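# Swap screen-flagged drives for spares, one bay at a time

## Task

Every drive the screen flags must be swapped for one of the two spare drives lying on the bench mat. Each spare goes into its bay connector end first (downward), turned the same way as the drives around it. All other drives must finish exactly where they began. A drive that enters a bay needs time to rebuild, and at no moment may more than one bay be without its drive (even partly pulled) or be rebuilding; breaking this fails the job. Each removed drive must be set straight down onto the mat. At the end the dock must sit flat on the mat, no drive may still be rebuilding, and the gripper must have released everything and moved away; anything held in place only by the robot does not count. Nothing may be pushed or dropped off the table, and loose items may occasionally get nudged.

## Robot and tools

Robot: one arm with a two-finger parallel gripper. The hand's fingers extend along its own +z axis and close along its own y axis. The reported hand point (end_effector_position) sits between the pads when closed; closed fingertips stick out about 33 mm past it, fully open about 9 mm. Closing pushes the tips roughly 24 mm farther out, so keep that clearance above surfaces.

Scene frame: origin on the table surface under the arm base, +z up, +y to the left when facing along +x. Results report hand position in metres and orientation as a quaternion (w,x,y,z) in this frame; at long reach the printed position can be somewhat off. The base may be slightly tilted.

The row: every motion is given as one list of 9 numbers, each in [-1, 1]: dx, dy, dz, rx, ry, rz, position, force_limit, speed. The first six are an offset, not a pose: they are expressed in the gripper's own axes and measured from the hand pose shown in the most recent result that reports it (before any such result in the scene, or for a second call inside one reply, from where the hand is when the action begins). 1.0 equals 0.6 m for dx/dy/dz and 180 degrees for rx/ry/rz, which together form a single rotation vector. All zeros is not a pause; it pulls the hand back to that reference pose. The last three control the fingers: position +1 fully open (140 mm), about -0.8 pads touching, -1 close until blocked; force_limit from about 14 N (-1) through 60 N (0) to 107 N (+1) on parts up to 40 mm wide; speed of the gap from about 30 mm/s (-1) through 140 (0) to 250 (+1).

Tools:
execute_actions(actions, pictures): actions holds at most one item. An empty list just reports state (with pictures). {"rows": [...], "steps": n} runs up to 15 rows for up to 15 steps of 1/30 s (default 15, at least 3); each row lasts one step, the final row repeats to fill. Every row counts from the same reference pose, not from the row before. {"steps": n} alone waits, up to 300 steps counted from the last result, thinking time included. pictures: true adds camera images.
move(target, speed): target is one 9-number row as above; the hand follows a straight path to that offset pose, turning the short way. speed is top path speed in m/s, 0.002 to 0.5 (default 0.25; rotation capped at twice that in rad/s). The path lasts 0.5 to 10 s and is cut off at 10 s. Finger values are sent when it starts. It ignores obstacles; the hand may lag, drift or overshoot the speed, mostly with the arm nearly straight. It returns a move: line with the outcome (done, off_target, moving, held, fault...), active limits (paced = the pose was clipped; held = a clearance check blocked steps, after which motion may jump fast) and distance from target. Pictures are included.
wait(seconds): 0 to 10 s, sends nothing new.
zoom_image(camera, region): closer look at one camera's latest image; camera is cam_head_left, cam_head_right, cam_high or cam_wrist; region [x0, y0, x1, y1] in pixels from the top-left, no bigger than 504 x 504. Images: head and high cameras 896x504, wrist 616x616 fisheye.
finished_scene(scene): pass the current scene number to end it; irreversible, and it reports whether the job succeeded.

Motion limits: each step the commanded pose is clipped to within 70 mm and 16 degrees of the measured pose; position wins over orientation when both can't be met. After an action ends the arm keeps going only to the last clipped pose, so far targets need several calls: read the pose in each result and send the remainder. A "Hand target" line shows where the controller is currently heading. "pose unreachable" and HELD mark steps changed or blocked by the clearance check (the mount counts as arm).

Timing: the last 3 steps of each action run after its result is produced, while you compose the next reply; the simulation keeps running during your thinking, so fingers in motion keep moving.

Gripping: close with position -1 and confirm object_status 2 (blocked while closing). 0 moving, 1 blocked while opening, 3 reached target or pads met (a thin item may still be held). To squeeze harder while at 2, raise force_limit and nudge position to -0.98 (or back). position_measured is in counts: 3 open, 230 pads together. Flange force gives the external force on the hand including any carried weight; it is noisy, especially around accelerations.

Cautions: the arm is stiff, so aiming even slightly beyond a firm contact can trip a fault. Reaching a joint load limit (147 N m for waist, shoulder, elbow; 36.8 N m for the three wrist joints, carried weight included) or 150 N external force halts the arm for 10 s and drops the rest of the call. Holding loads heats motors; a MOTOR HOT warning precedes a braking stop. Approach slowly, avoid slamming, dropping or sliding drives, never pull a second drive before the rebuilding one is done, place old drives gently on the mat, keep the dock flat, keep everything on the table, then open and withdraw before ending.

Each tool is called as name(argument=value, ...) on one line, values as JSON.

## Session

execute_actions(actions=[])

Scene clock: 0.00 s of 8600.00 s.
end_effector_position=(+0.8318, +0.1053, +0.2787) position_measured=3 object_status=3 end_effector_quat_wxyz=(+0.362, +0.677, +0.315, +0.558)
Joint positions: [-0.241  0.136 -0.489 -3.034 -0.722 -1.12 ]
Joint velocities: [-0.    -0.     0.001 -0.    -0.001 -0.002]
Flange force (N, the push that the arm receives, along the gripper's own x y z axes): no reading
Hand target: +0.832, +0.105, +0.279; +0.362, +0.677, +0.315, +0.558
camera_calibration (this result's frames):
cam_wrist: T_world_to_cam=[[0.0216411, -0.48106, 0.876421, -0.220422], [-0.610375, -0.700647, -0.369508, 0.685583], [0.791817, -0.526949, -0.30879, -0.322514], [0, 0, 0, 1]] pos_world=[0.678605, 0.204367, 0.346922]

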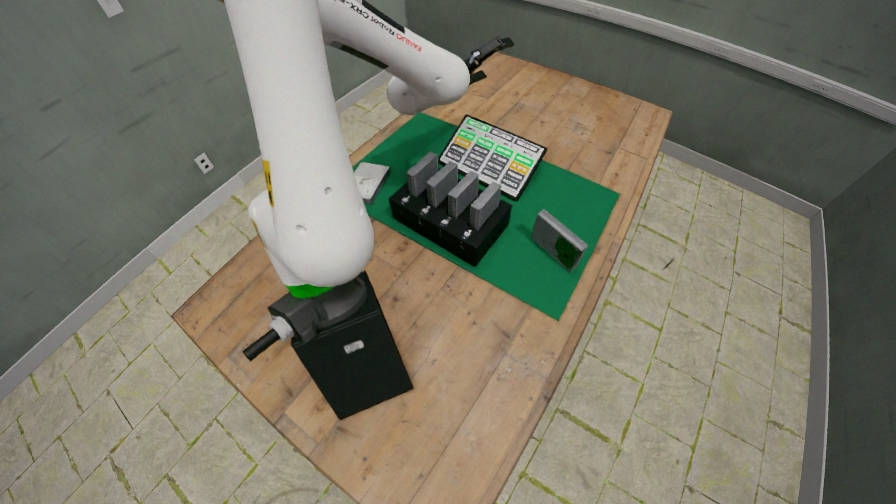

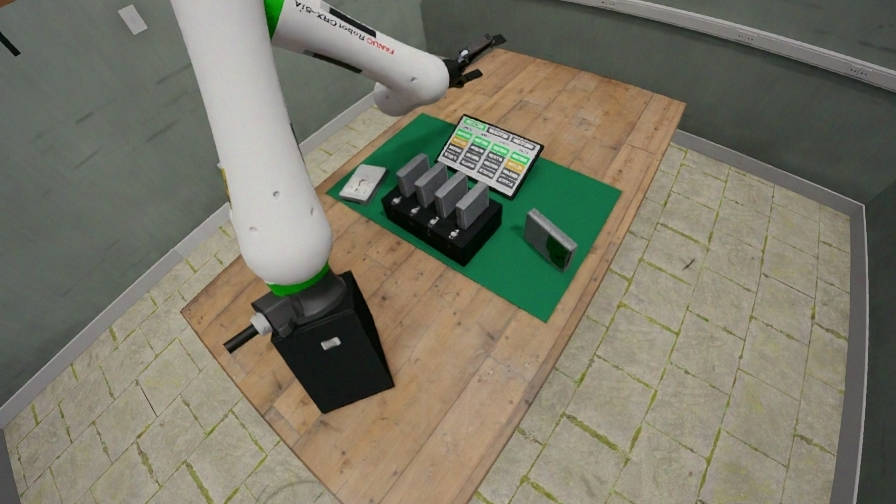

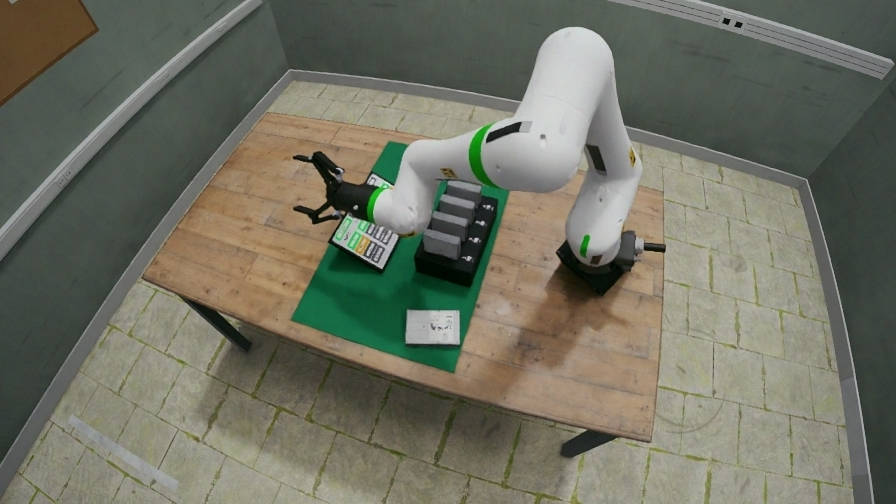

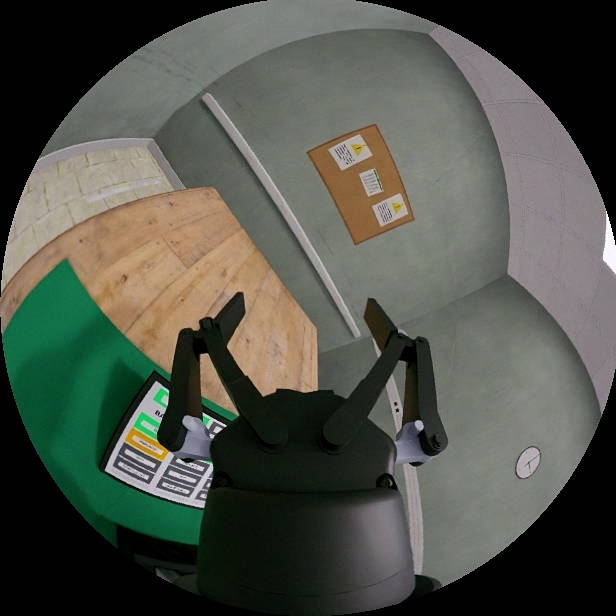

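move(target=[0.28,-0.147,-0.145,0.12,0.187,-0.247,-1,0,0], speed=0.3)

Scene clock: 2.37 s of 8600.00 s.
end_effector_position=(+0.7746, +0.3044, +0.3034) position_measured=233 object_status=3 end_effector_quat_wxyz=(+0.312, +0.379, +0.725, +0.483)
Joint positions: [-0.176 -0.051 -0.19  -1.898 -0.73  -1.385]
Joint velocities: [ 0.    -0.    -0.     0.001 -0.001 -0.002]
Flange force (N, the push that the arm receives, along the gripper's own x y z axes): [0.7 -0.5 -1.9]
Hand target: +0.775, +0.304, +0.303; +0.312, +0.379, +0.725, +0.483
Off the commanded pose: 0.000 m, 0 deg.
Kept back: nothing.
move: done
camera_calibration (this result's frames):
cam_wrist: T_world_to_cam=[[0.203493, 0.297762, 0.932699, -0.540079], [0.09636, -0.954098, 0.28357, 0.130927], [0.974323, 0.0321703, -0.222845, -0.50233], [0, 0, 0, 1]] pos_world=[0.586718, 0.301893, 0.354663]

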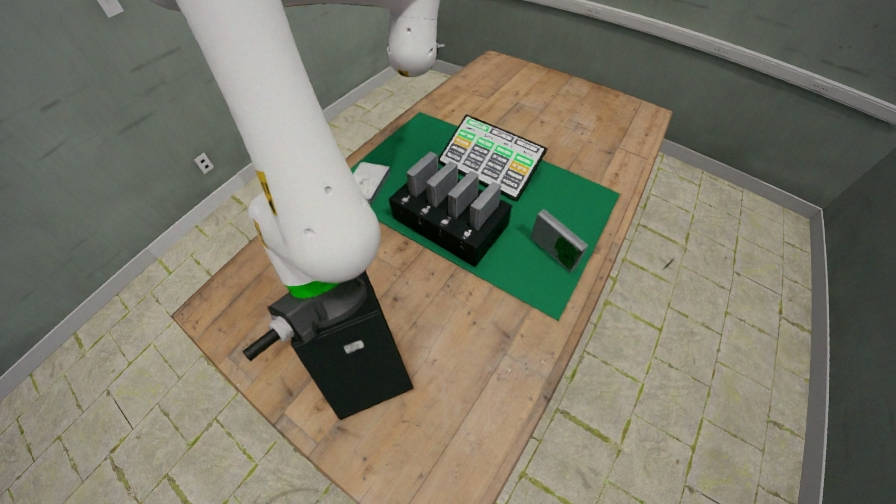

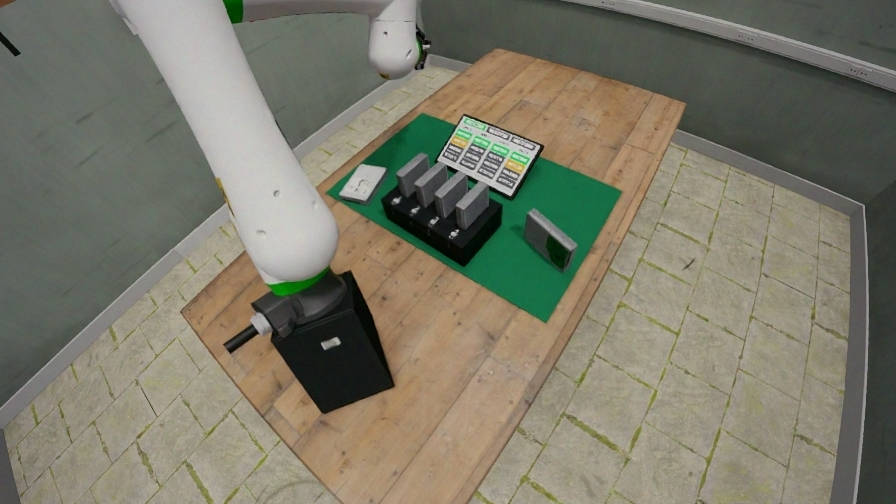

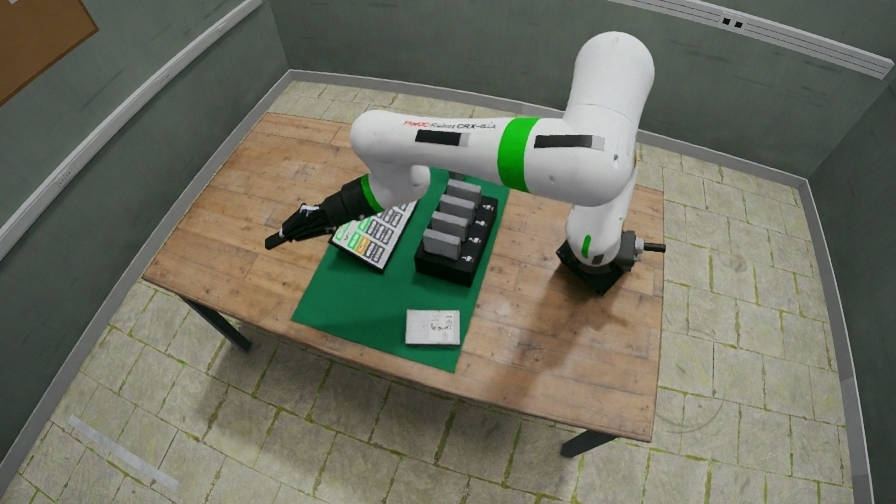

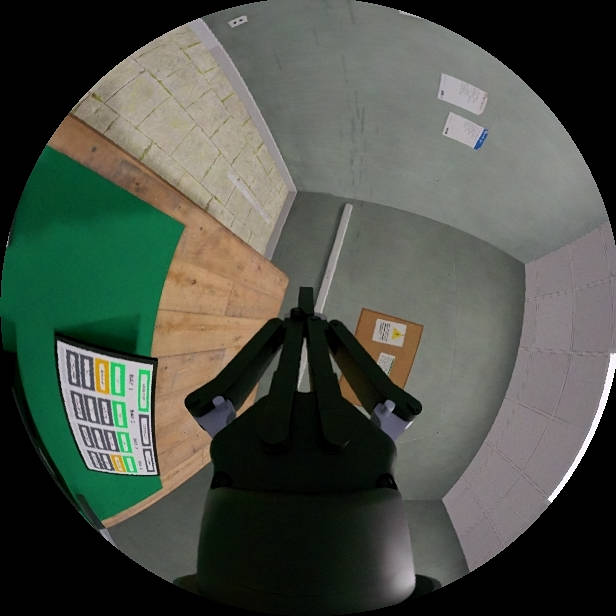

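move(target=[-0.127,-0.175,-0.587,0.339,0.219,-0.266,-1,0,0], speed=0.3)

move(target=[0.1,0,0,0,0,-0.5,-1,0,0], speed=0.5)

Scene clock: 5.50 s of 8600.00 s.
end_effector_position=(+0.5014, +0.0504, +0.3312) position_measured=233 object_status=3 end_effector_quat_wxyz=(+0.002, -0.001, +1.000, -0.001)
Joint positions: [-0.282 -0.122  0.06  -0.49  -1.582 -1.37 ]
Joint velocities: [-0.    -0.    -0.     0.001  0.001 -0.   ]
Flange force (N, the push that the arm receives, along the gripper's own x y z axes): [2.2 8.3 2.7]
Hand target: +0.501, +0.050, +0.331; +0.002, -0.001, +1.000, -0.001
Off the commanded pose: 0.002 m, 0 deg.
Kept back: nothing.
move: done
camera_calibration (this result's frames):
cam_wrist: T_world_to_cam=[[-0.0695899, 0.997517, 0.0108608, -0.0277778], [0.884639, 0.0566761, 0.46282, -0.598585], [0.461055, 0.0418155, -0.886386, 0.254874], [0, 0, 0, 1]] pos_world=[0.410088, 0.0509767, 0.503255]

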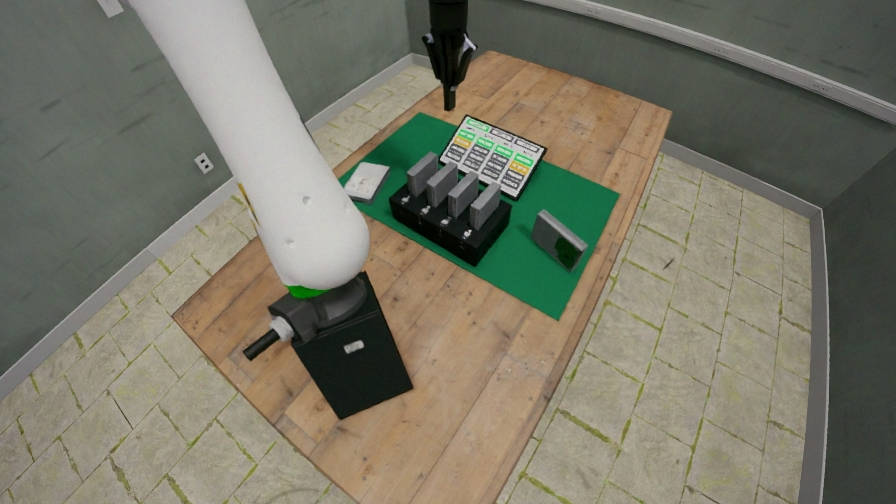

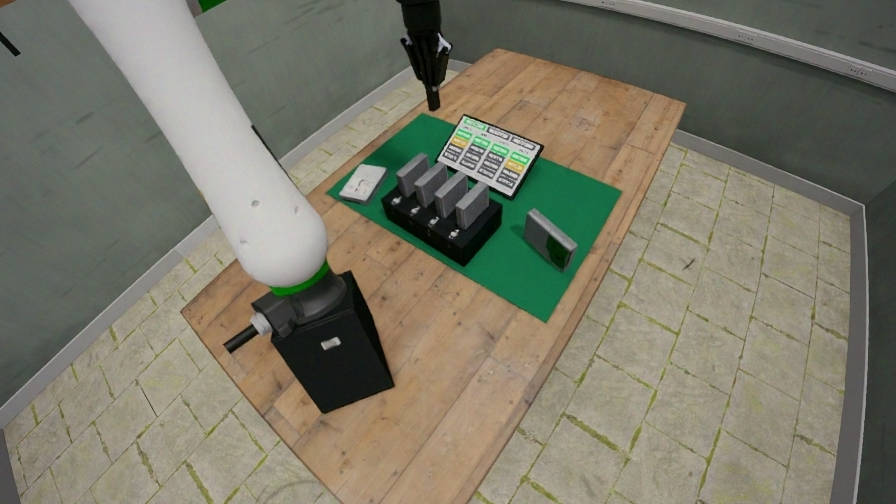

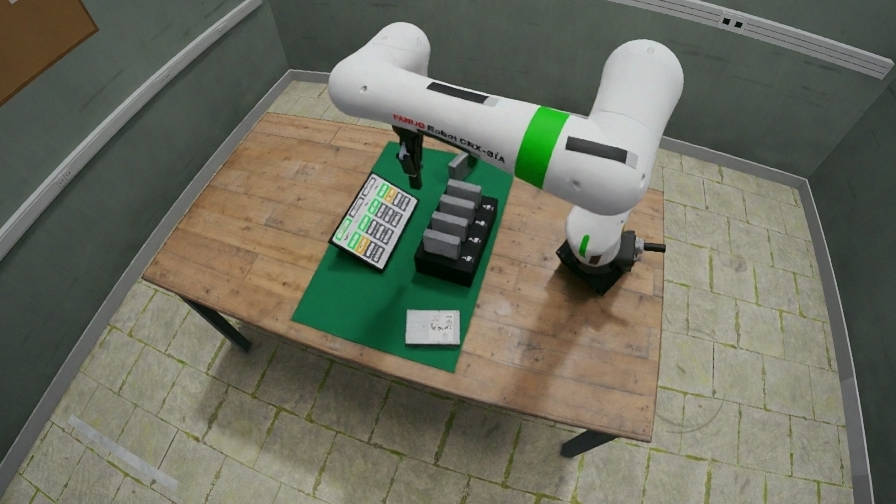

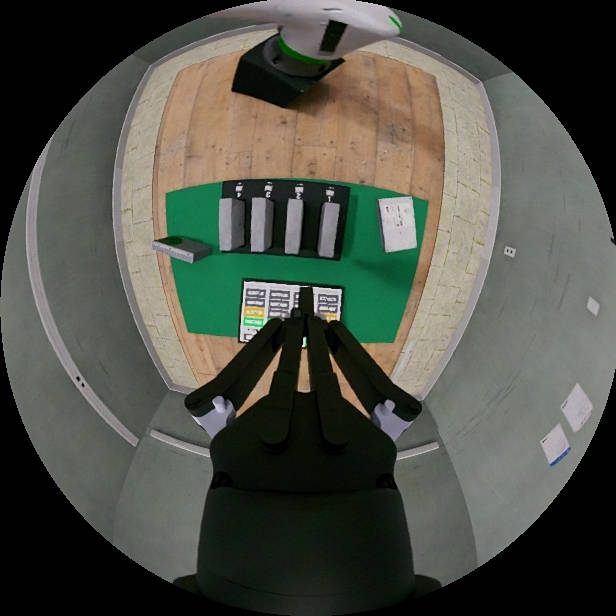

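Scene clock: 7.57 s of 8600.00 s.
end_effector_position=(+0.4413, +0.0501, +0.3312) position_measured=233 object_status=3 end_effector_quat_wxyz=(-0.001, +0.708, -0.706, +0.001)
Joint positions: [-0.316 -0.253 -0.083 -0.495 -1.589  0.236]
Joint velocities: [-0.001  0.     0.002 -0.    -0.001 -0.   ]
Flange force (N, the push that the arm receives, along the gripper's own x y z axes): [-0.5 -1.3 -0.7]
Hand target: +0.441, +0.050, +0.331; -0.001, +0.708, -0.706, +0.002
Off the commanded pose: 0.000 m, 0 deg.
Kept back: nothing.
move: done
camera_calibration (this result's frames):
cam_wrist: T_world_to_cam=[[-0.99754, -0.069485, 0.00925745, 0.431839], [-0.0575029, 0.886655, 0.458843, -0.169844], [-0.0400908, 0.457182, -0.888469, 0.483611], [0, 0, 0, 1]] pos_world=[0.440399, -0.040499, 0.503608]

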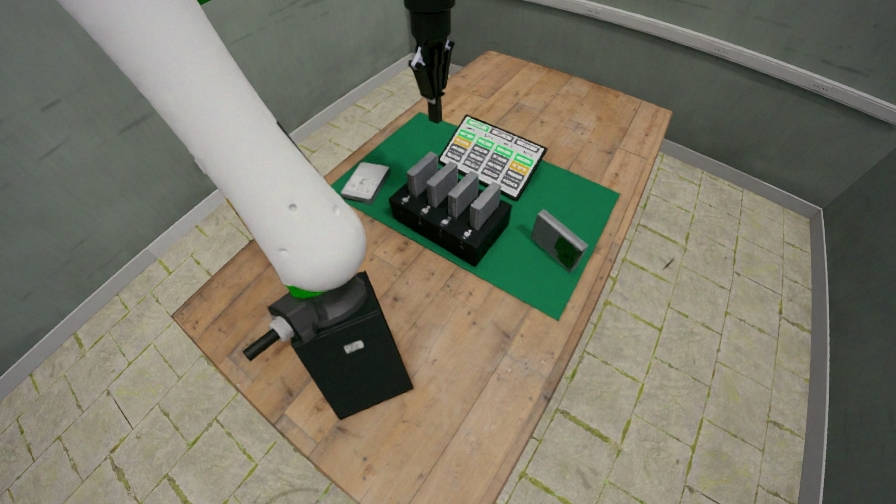

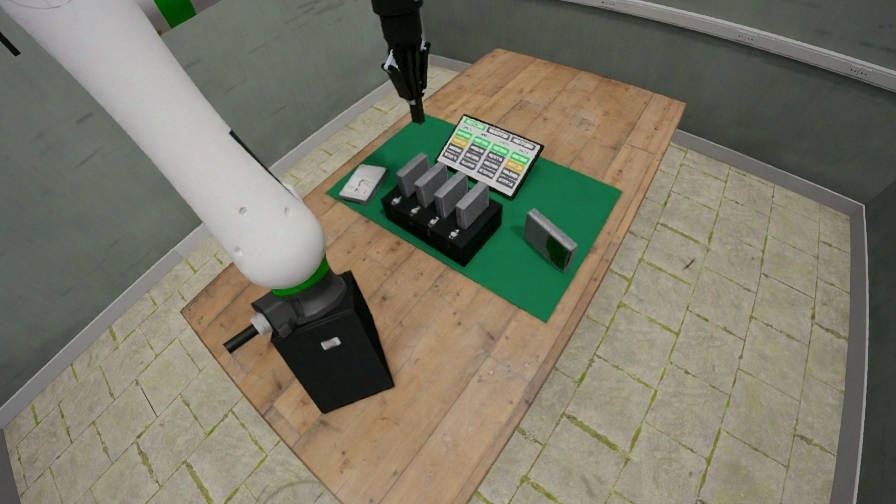

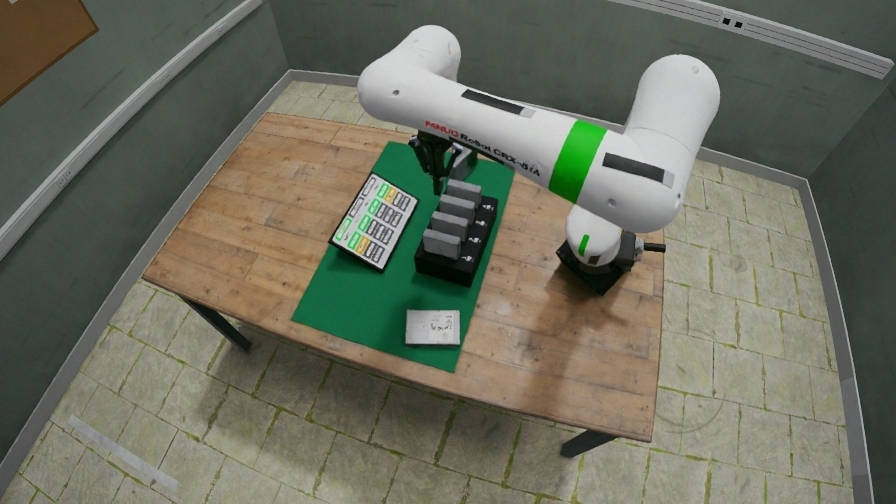

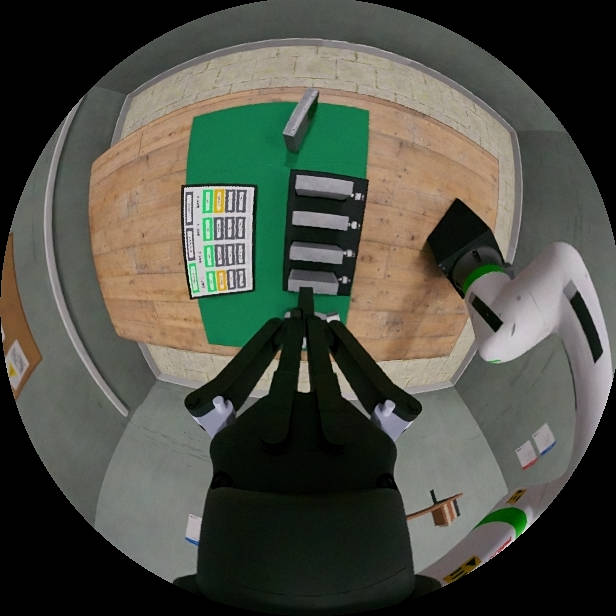

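move(target=[0.258,0.172,0.19,0,0,-0.489,-1,0,0], speed=0.4)

zoom_image(camera="cam_wrist", region=[160, 130, 460, 330])

Scene clock: 10.20 s of 8600.00 s.
end_effector_position=(+0.3386, -0.1061, +0.2176) position_measured=233 object_status=3 end_effector_quat_wxyz=(+0.002, +1.000, -0.016, +0.001)
Joint positions: [-0.631 -0.104 -0.403 -0.53  -1.332  2.278]
Joint velocities: [ 0.     0.     0.001 -0.     0.001 -0.   ]
Flange force (N, the push that the arm receives, along the gripper's own x y z axes): [-1.8 -7.4 -0.4]
Hand target: +0.339, -0.106, +0.218; +0.002, +1.000, -0.016, +0.001
Off the commanded pose: 0.001 m, 0 deg.
Kept back: nothing.
move: done
camera_calibration (this result's frames):
cam_wrist: T_world_to_cam=[[0.0346017, -0.999272, 0.0160603, -0.130022], [-0.888678, -0.0234122, 0.457934, 0.19991], [-0.457225, -0.0301177, -0.888841, 0.539596], [0, 0, 0, 1]] pos_world=[0.428871, -0.108995, 0.390158]

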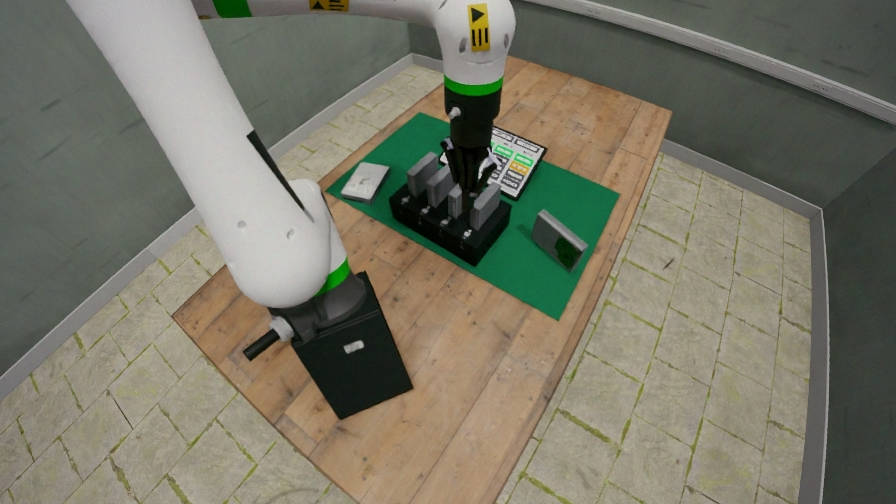

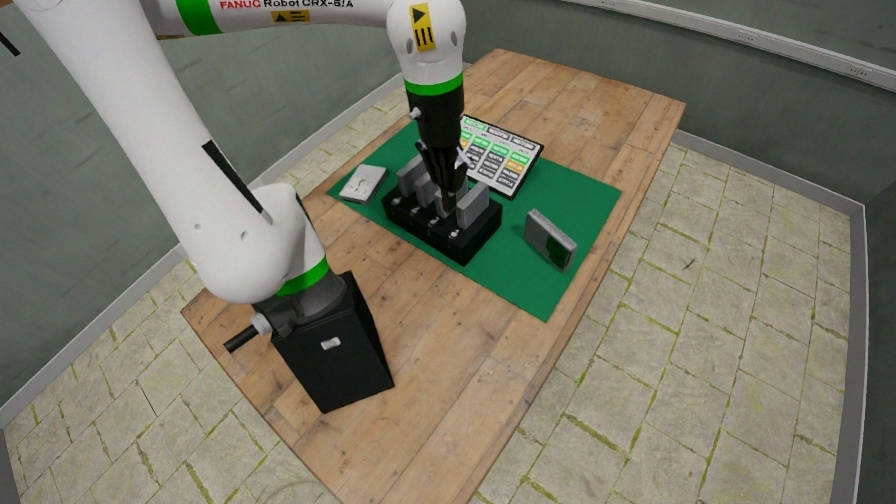

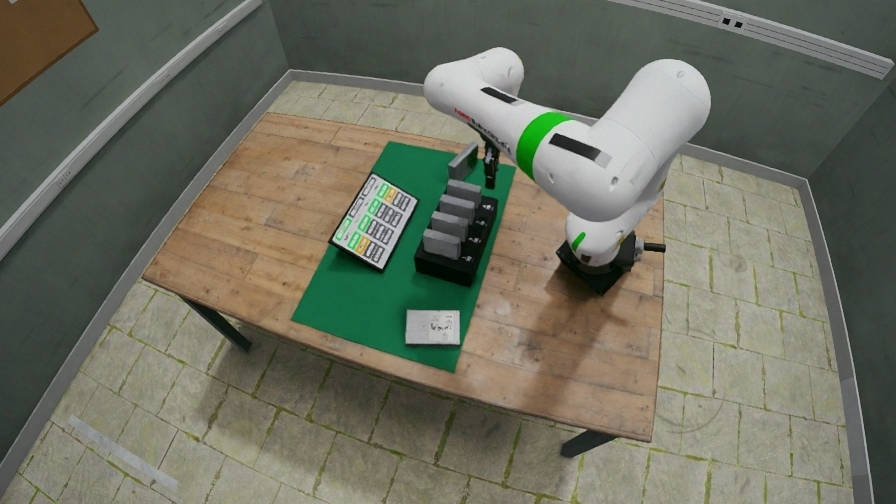

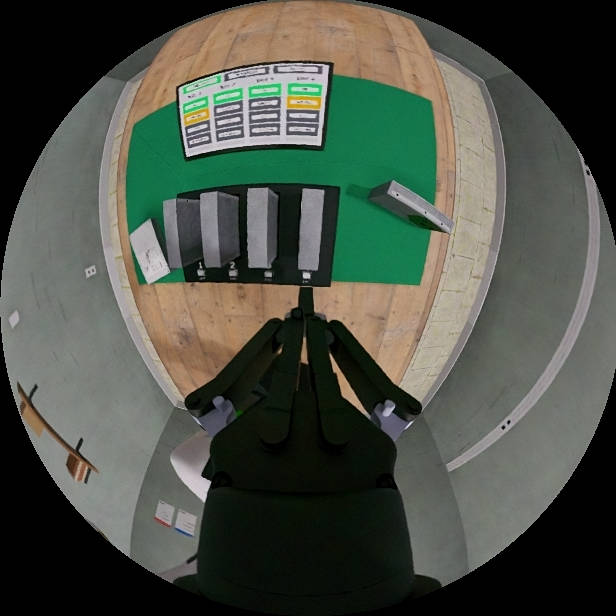

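Region (160, 130, 460, 330) of cam_wrist's 616x616 image, scaled by 1.680, with more detail than that image has.

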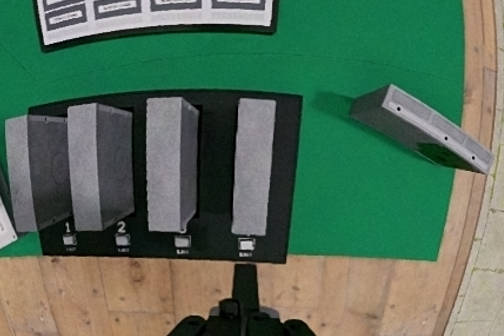

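move(target=[0,0,0.137,0,0,0,-1,0,0], speed=0.08)

zoom_image(camera="cam_head_right", region=[400, 170, 510, 270])

zoom_image(camera="cam_high", region=[430, 160, 530, 260])

Scene clock: 11.73 s of 8600.00 s.
end_effector_position=(+0.3385, -0.1063, +0.1354) position_measured=233 object_status=3 end_effector_quat_wxyz=(+0.002, +1.000, -0.016, +0.001)
Joint positions: [-0.522 -0.025 -0.51  -0.576 -1.121  2.291]
Joint velocities: [ 0.     0.001  0.001 -0.     0.    -0.001]
Flange force (N, the push that the arm receives, along the gripper's own x y z axes): [-3.0 -4.0 -0.3]
Hand target: +0.338, -0.106, +0.135; +0.002, +1.000, -0.016, +0.001
Off the commanded pose: 0.000 m, 0 deg.
Kept back: nothing.
move: done
camera_calibration (this result's frames):
cam_wrist: T_world_to_cam=[[0.0342912, -0.999284, 0.0159795, -0.128791], [-0.888723, -0.0231756, 0.457858, 0.237498], [-0.45716, -0.0299019, -0.888882, 0.466514], [0, 0, 0, 1]] pos_world=[0.428758, -0.109245, 0.307994]

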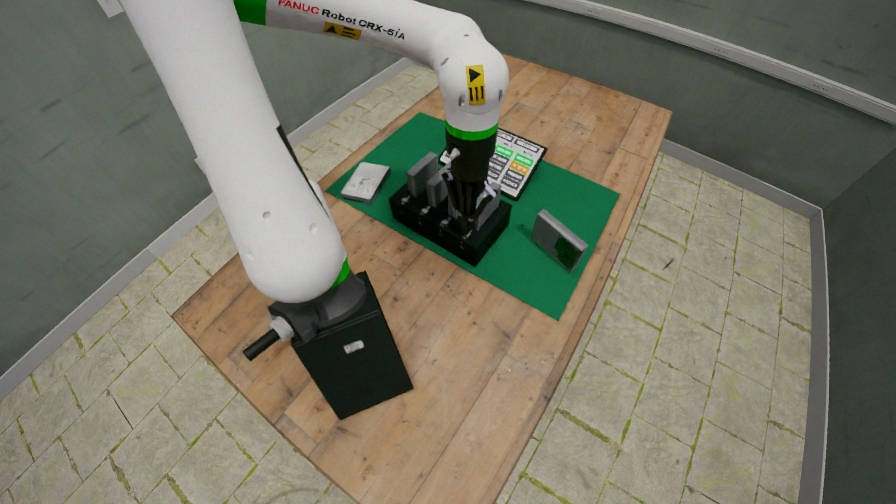

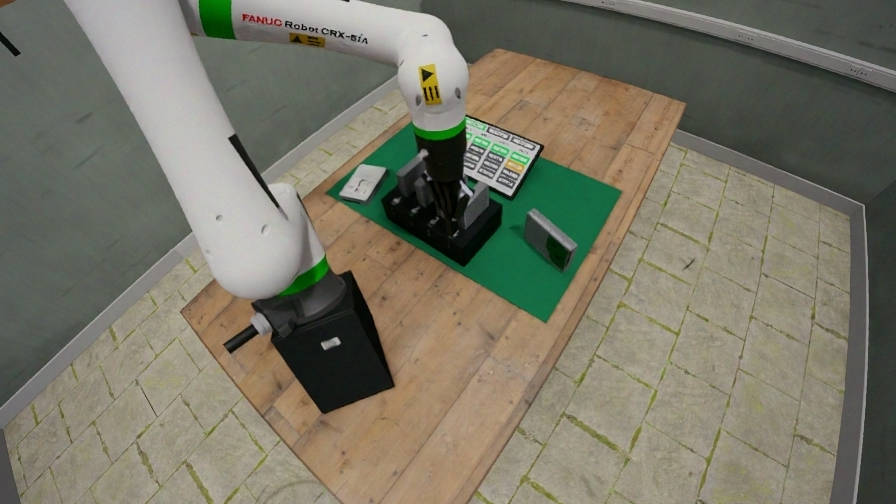

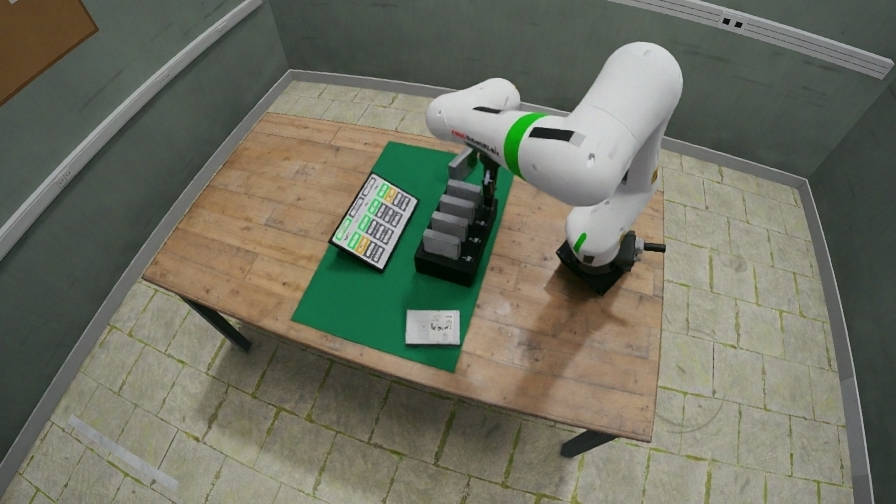

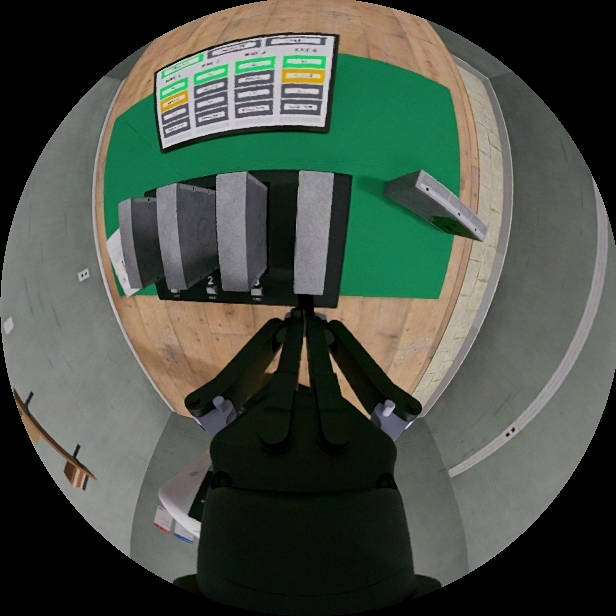

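Region (400, 170, 510, 270) of cam_head_right's 896x504 image, scaled by 4.582, with more detail than that image has; it fills the top 458 rows of this view, and the rest is white.

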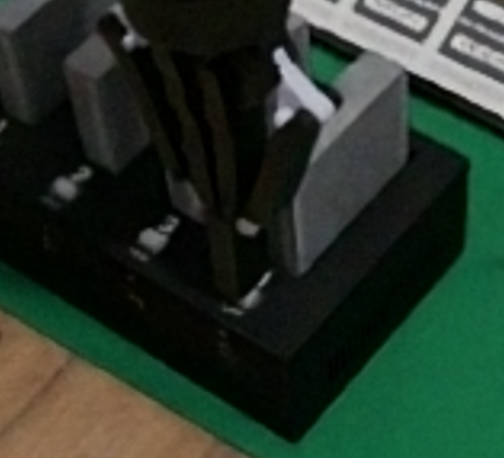

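Region (430, 160, 530, 260) of cam_high's 896x504 image, scaled by 5.040, with more detail than that image has.

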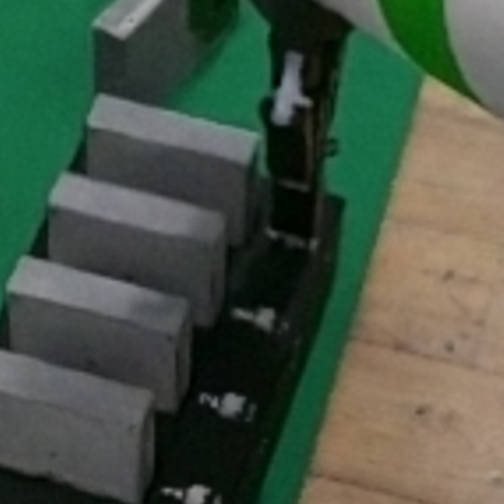

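Needs ~3 mm toward gripper +y.

move(target=[0,0.0055,0.0195,0,0,0,-1,0,0], speed=0.01)

Scene clock: 13.40 s of 8600.00 s.
end_effector_position=(+0.3384, -0.1096, +0.1237) position_measured=233 object_status=3 end_effector_quat_wxyz=(+0.002, +1.000, -0.016, +0.001)
Joint positions: [-0.515 -0.001 -0.517 -0.585 -1.091  2.304]
Joint velocities: [-0.     0.     0.001 -0.     0.     0.001]
Flange force (N, the push that the arm receives, along the gripper's own x y z axes): [-0.2 -5.7 -8.5]
Hand target: +0.338, -0.110, +0.124; +0.002, +1.000, -0.016, +0.001
Off the commanded pose: 0.000 m, 0 deg.
Kept back: nothing.
move: done
camera_calibration (this result's frames):
cam_wrist: T_world_to_cam=[[0.0342505, -0.999285, 0.0160399, -0.131938], [-0.888723, -0.0231117, 0.457861, 0.242676], [-0.457163, -0.029937, -0.888879, 0.455968], [0, 0, 0, 1]] pos_world=[0.428643, -0.112584, 0.296304]

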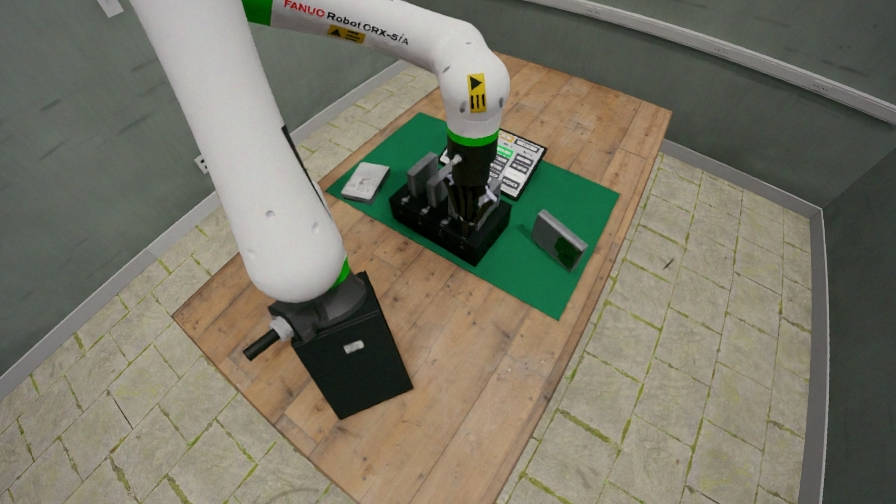

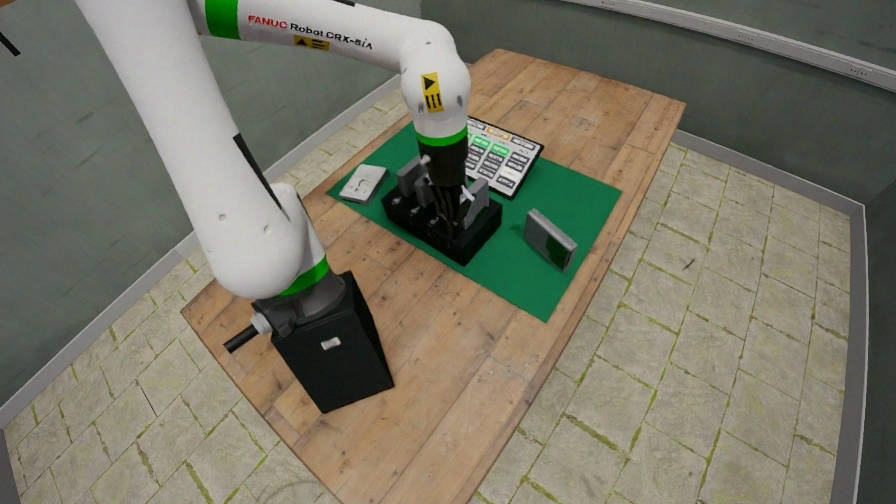

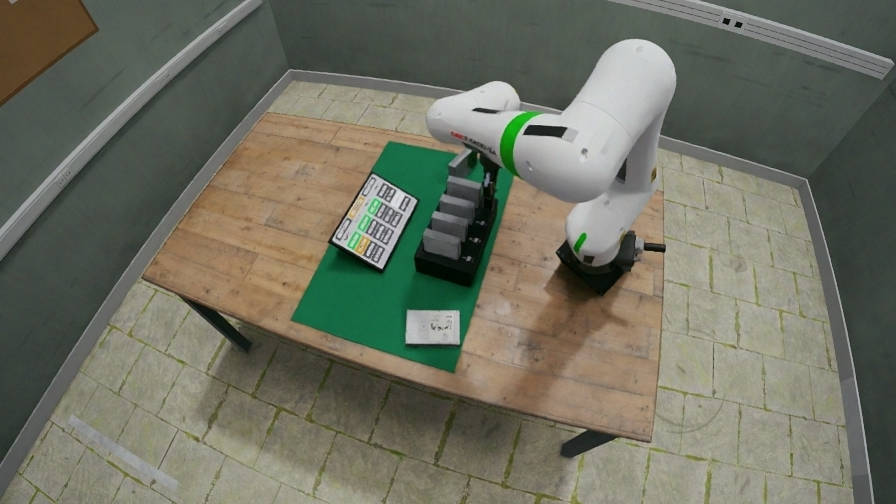

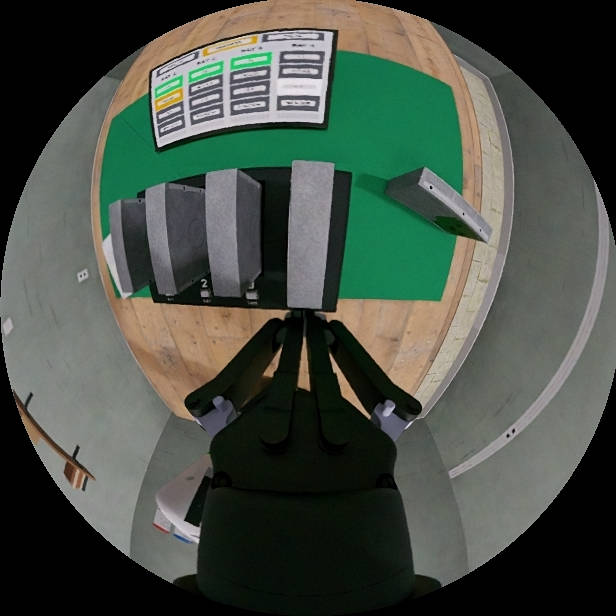

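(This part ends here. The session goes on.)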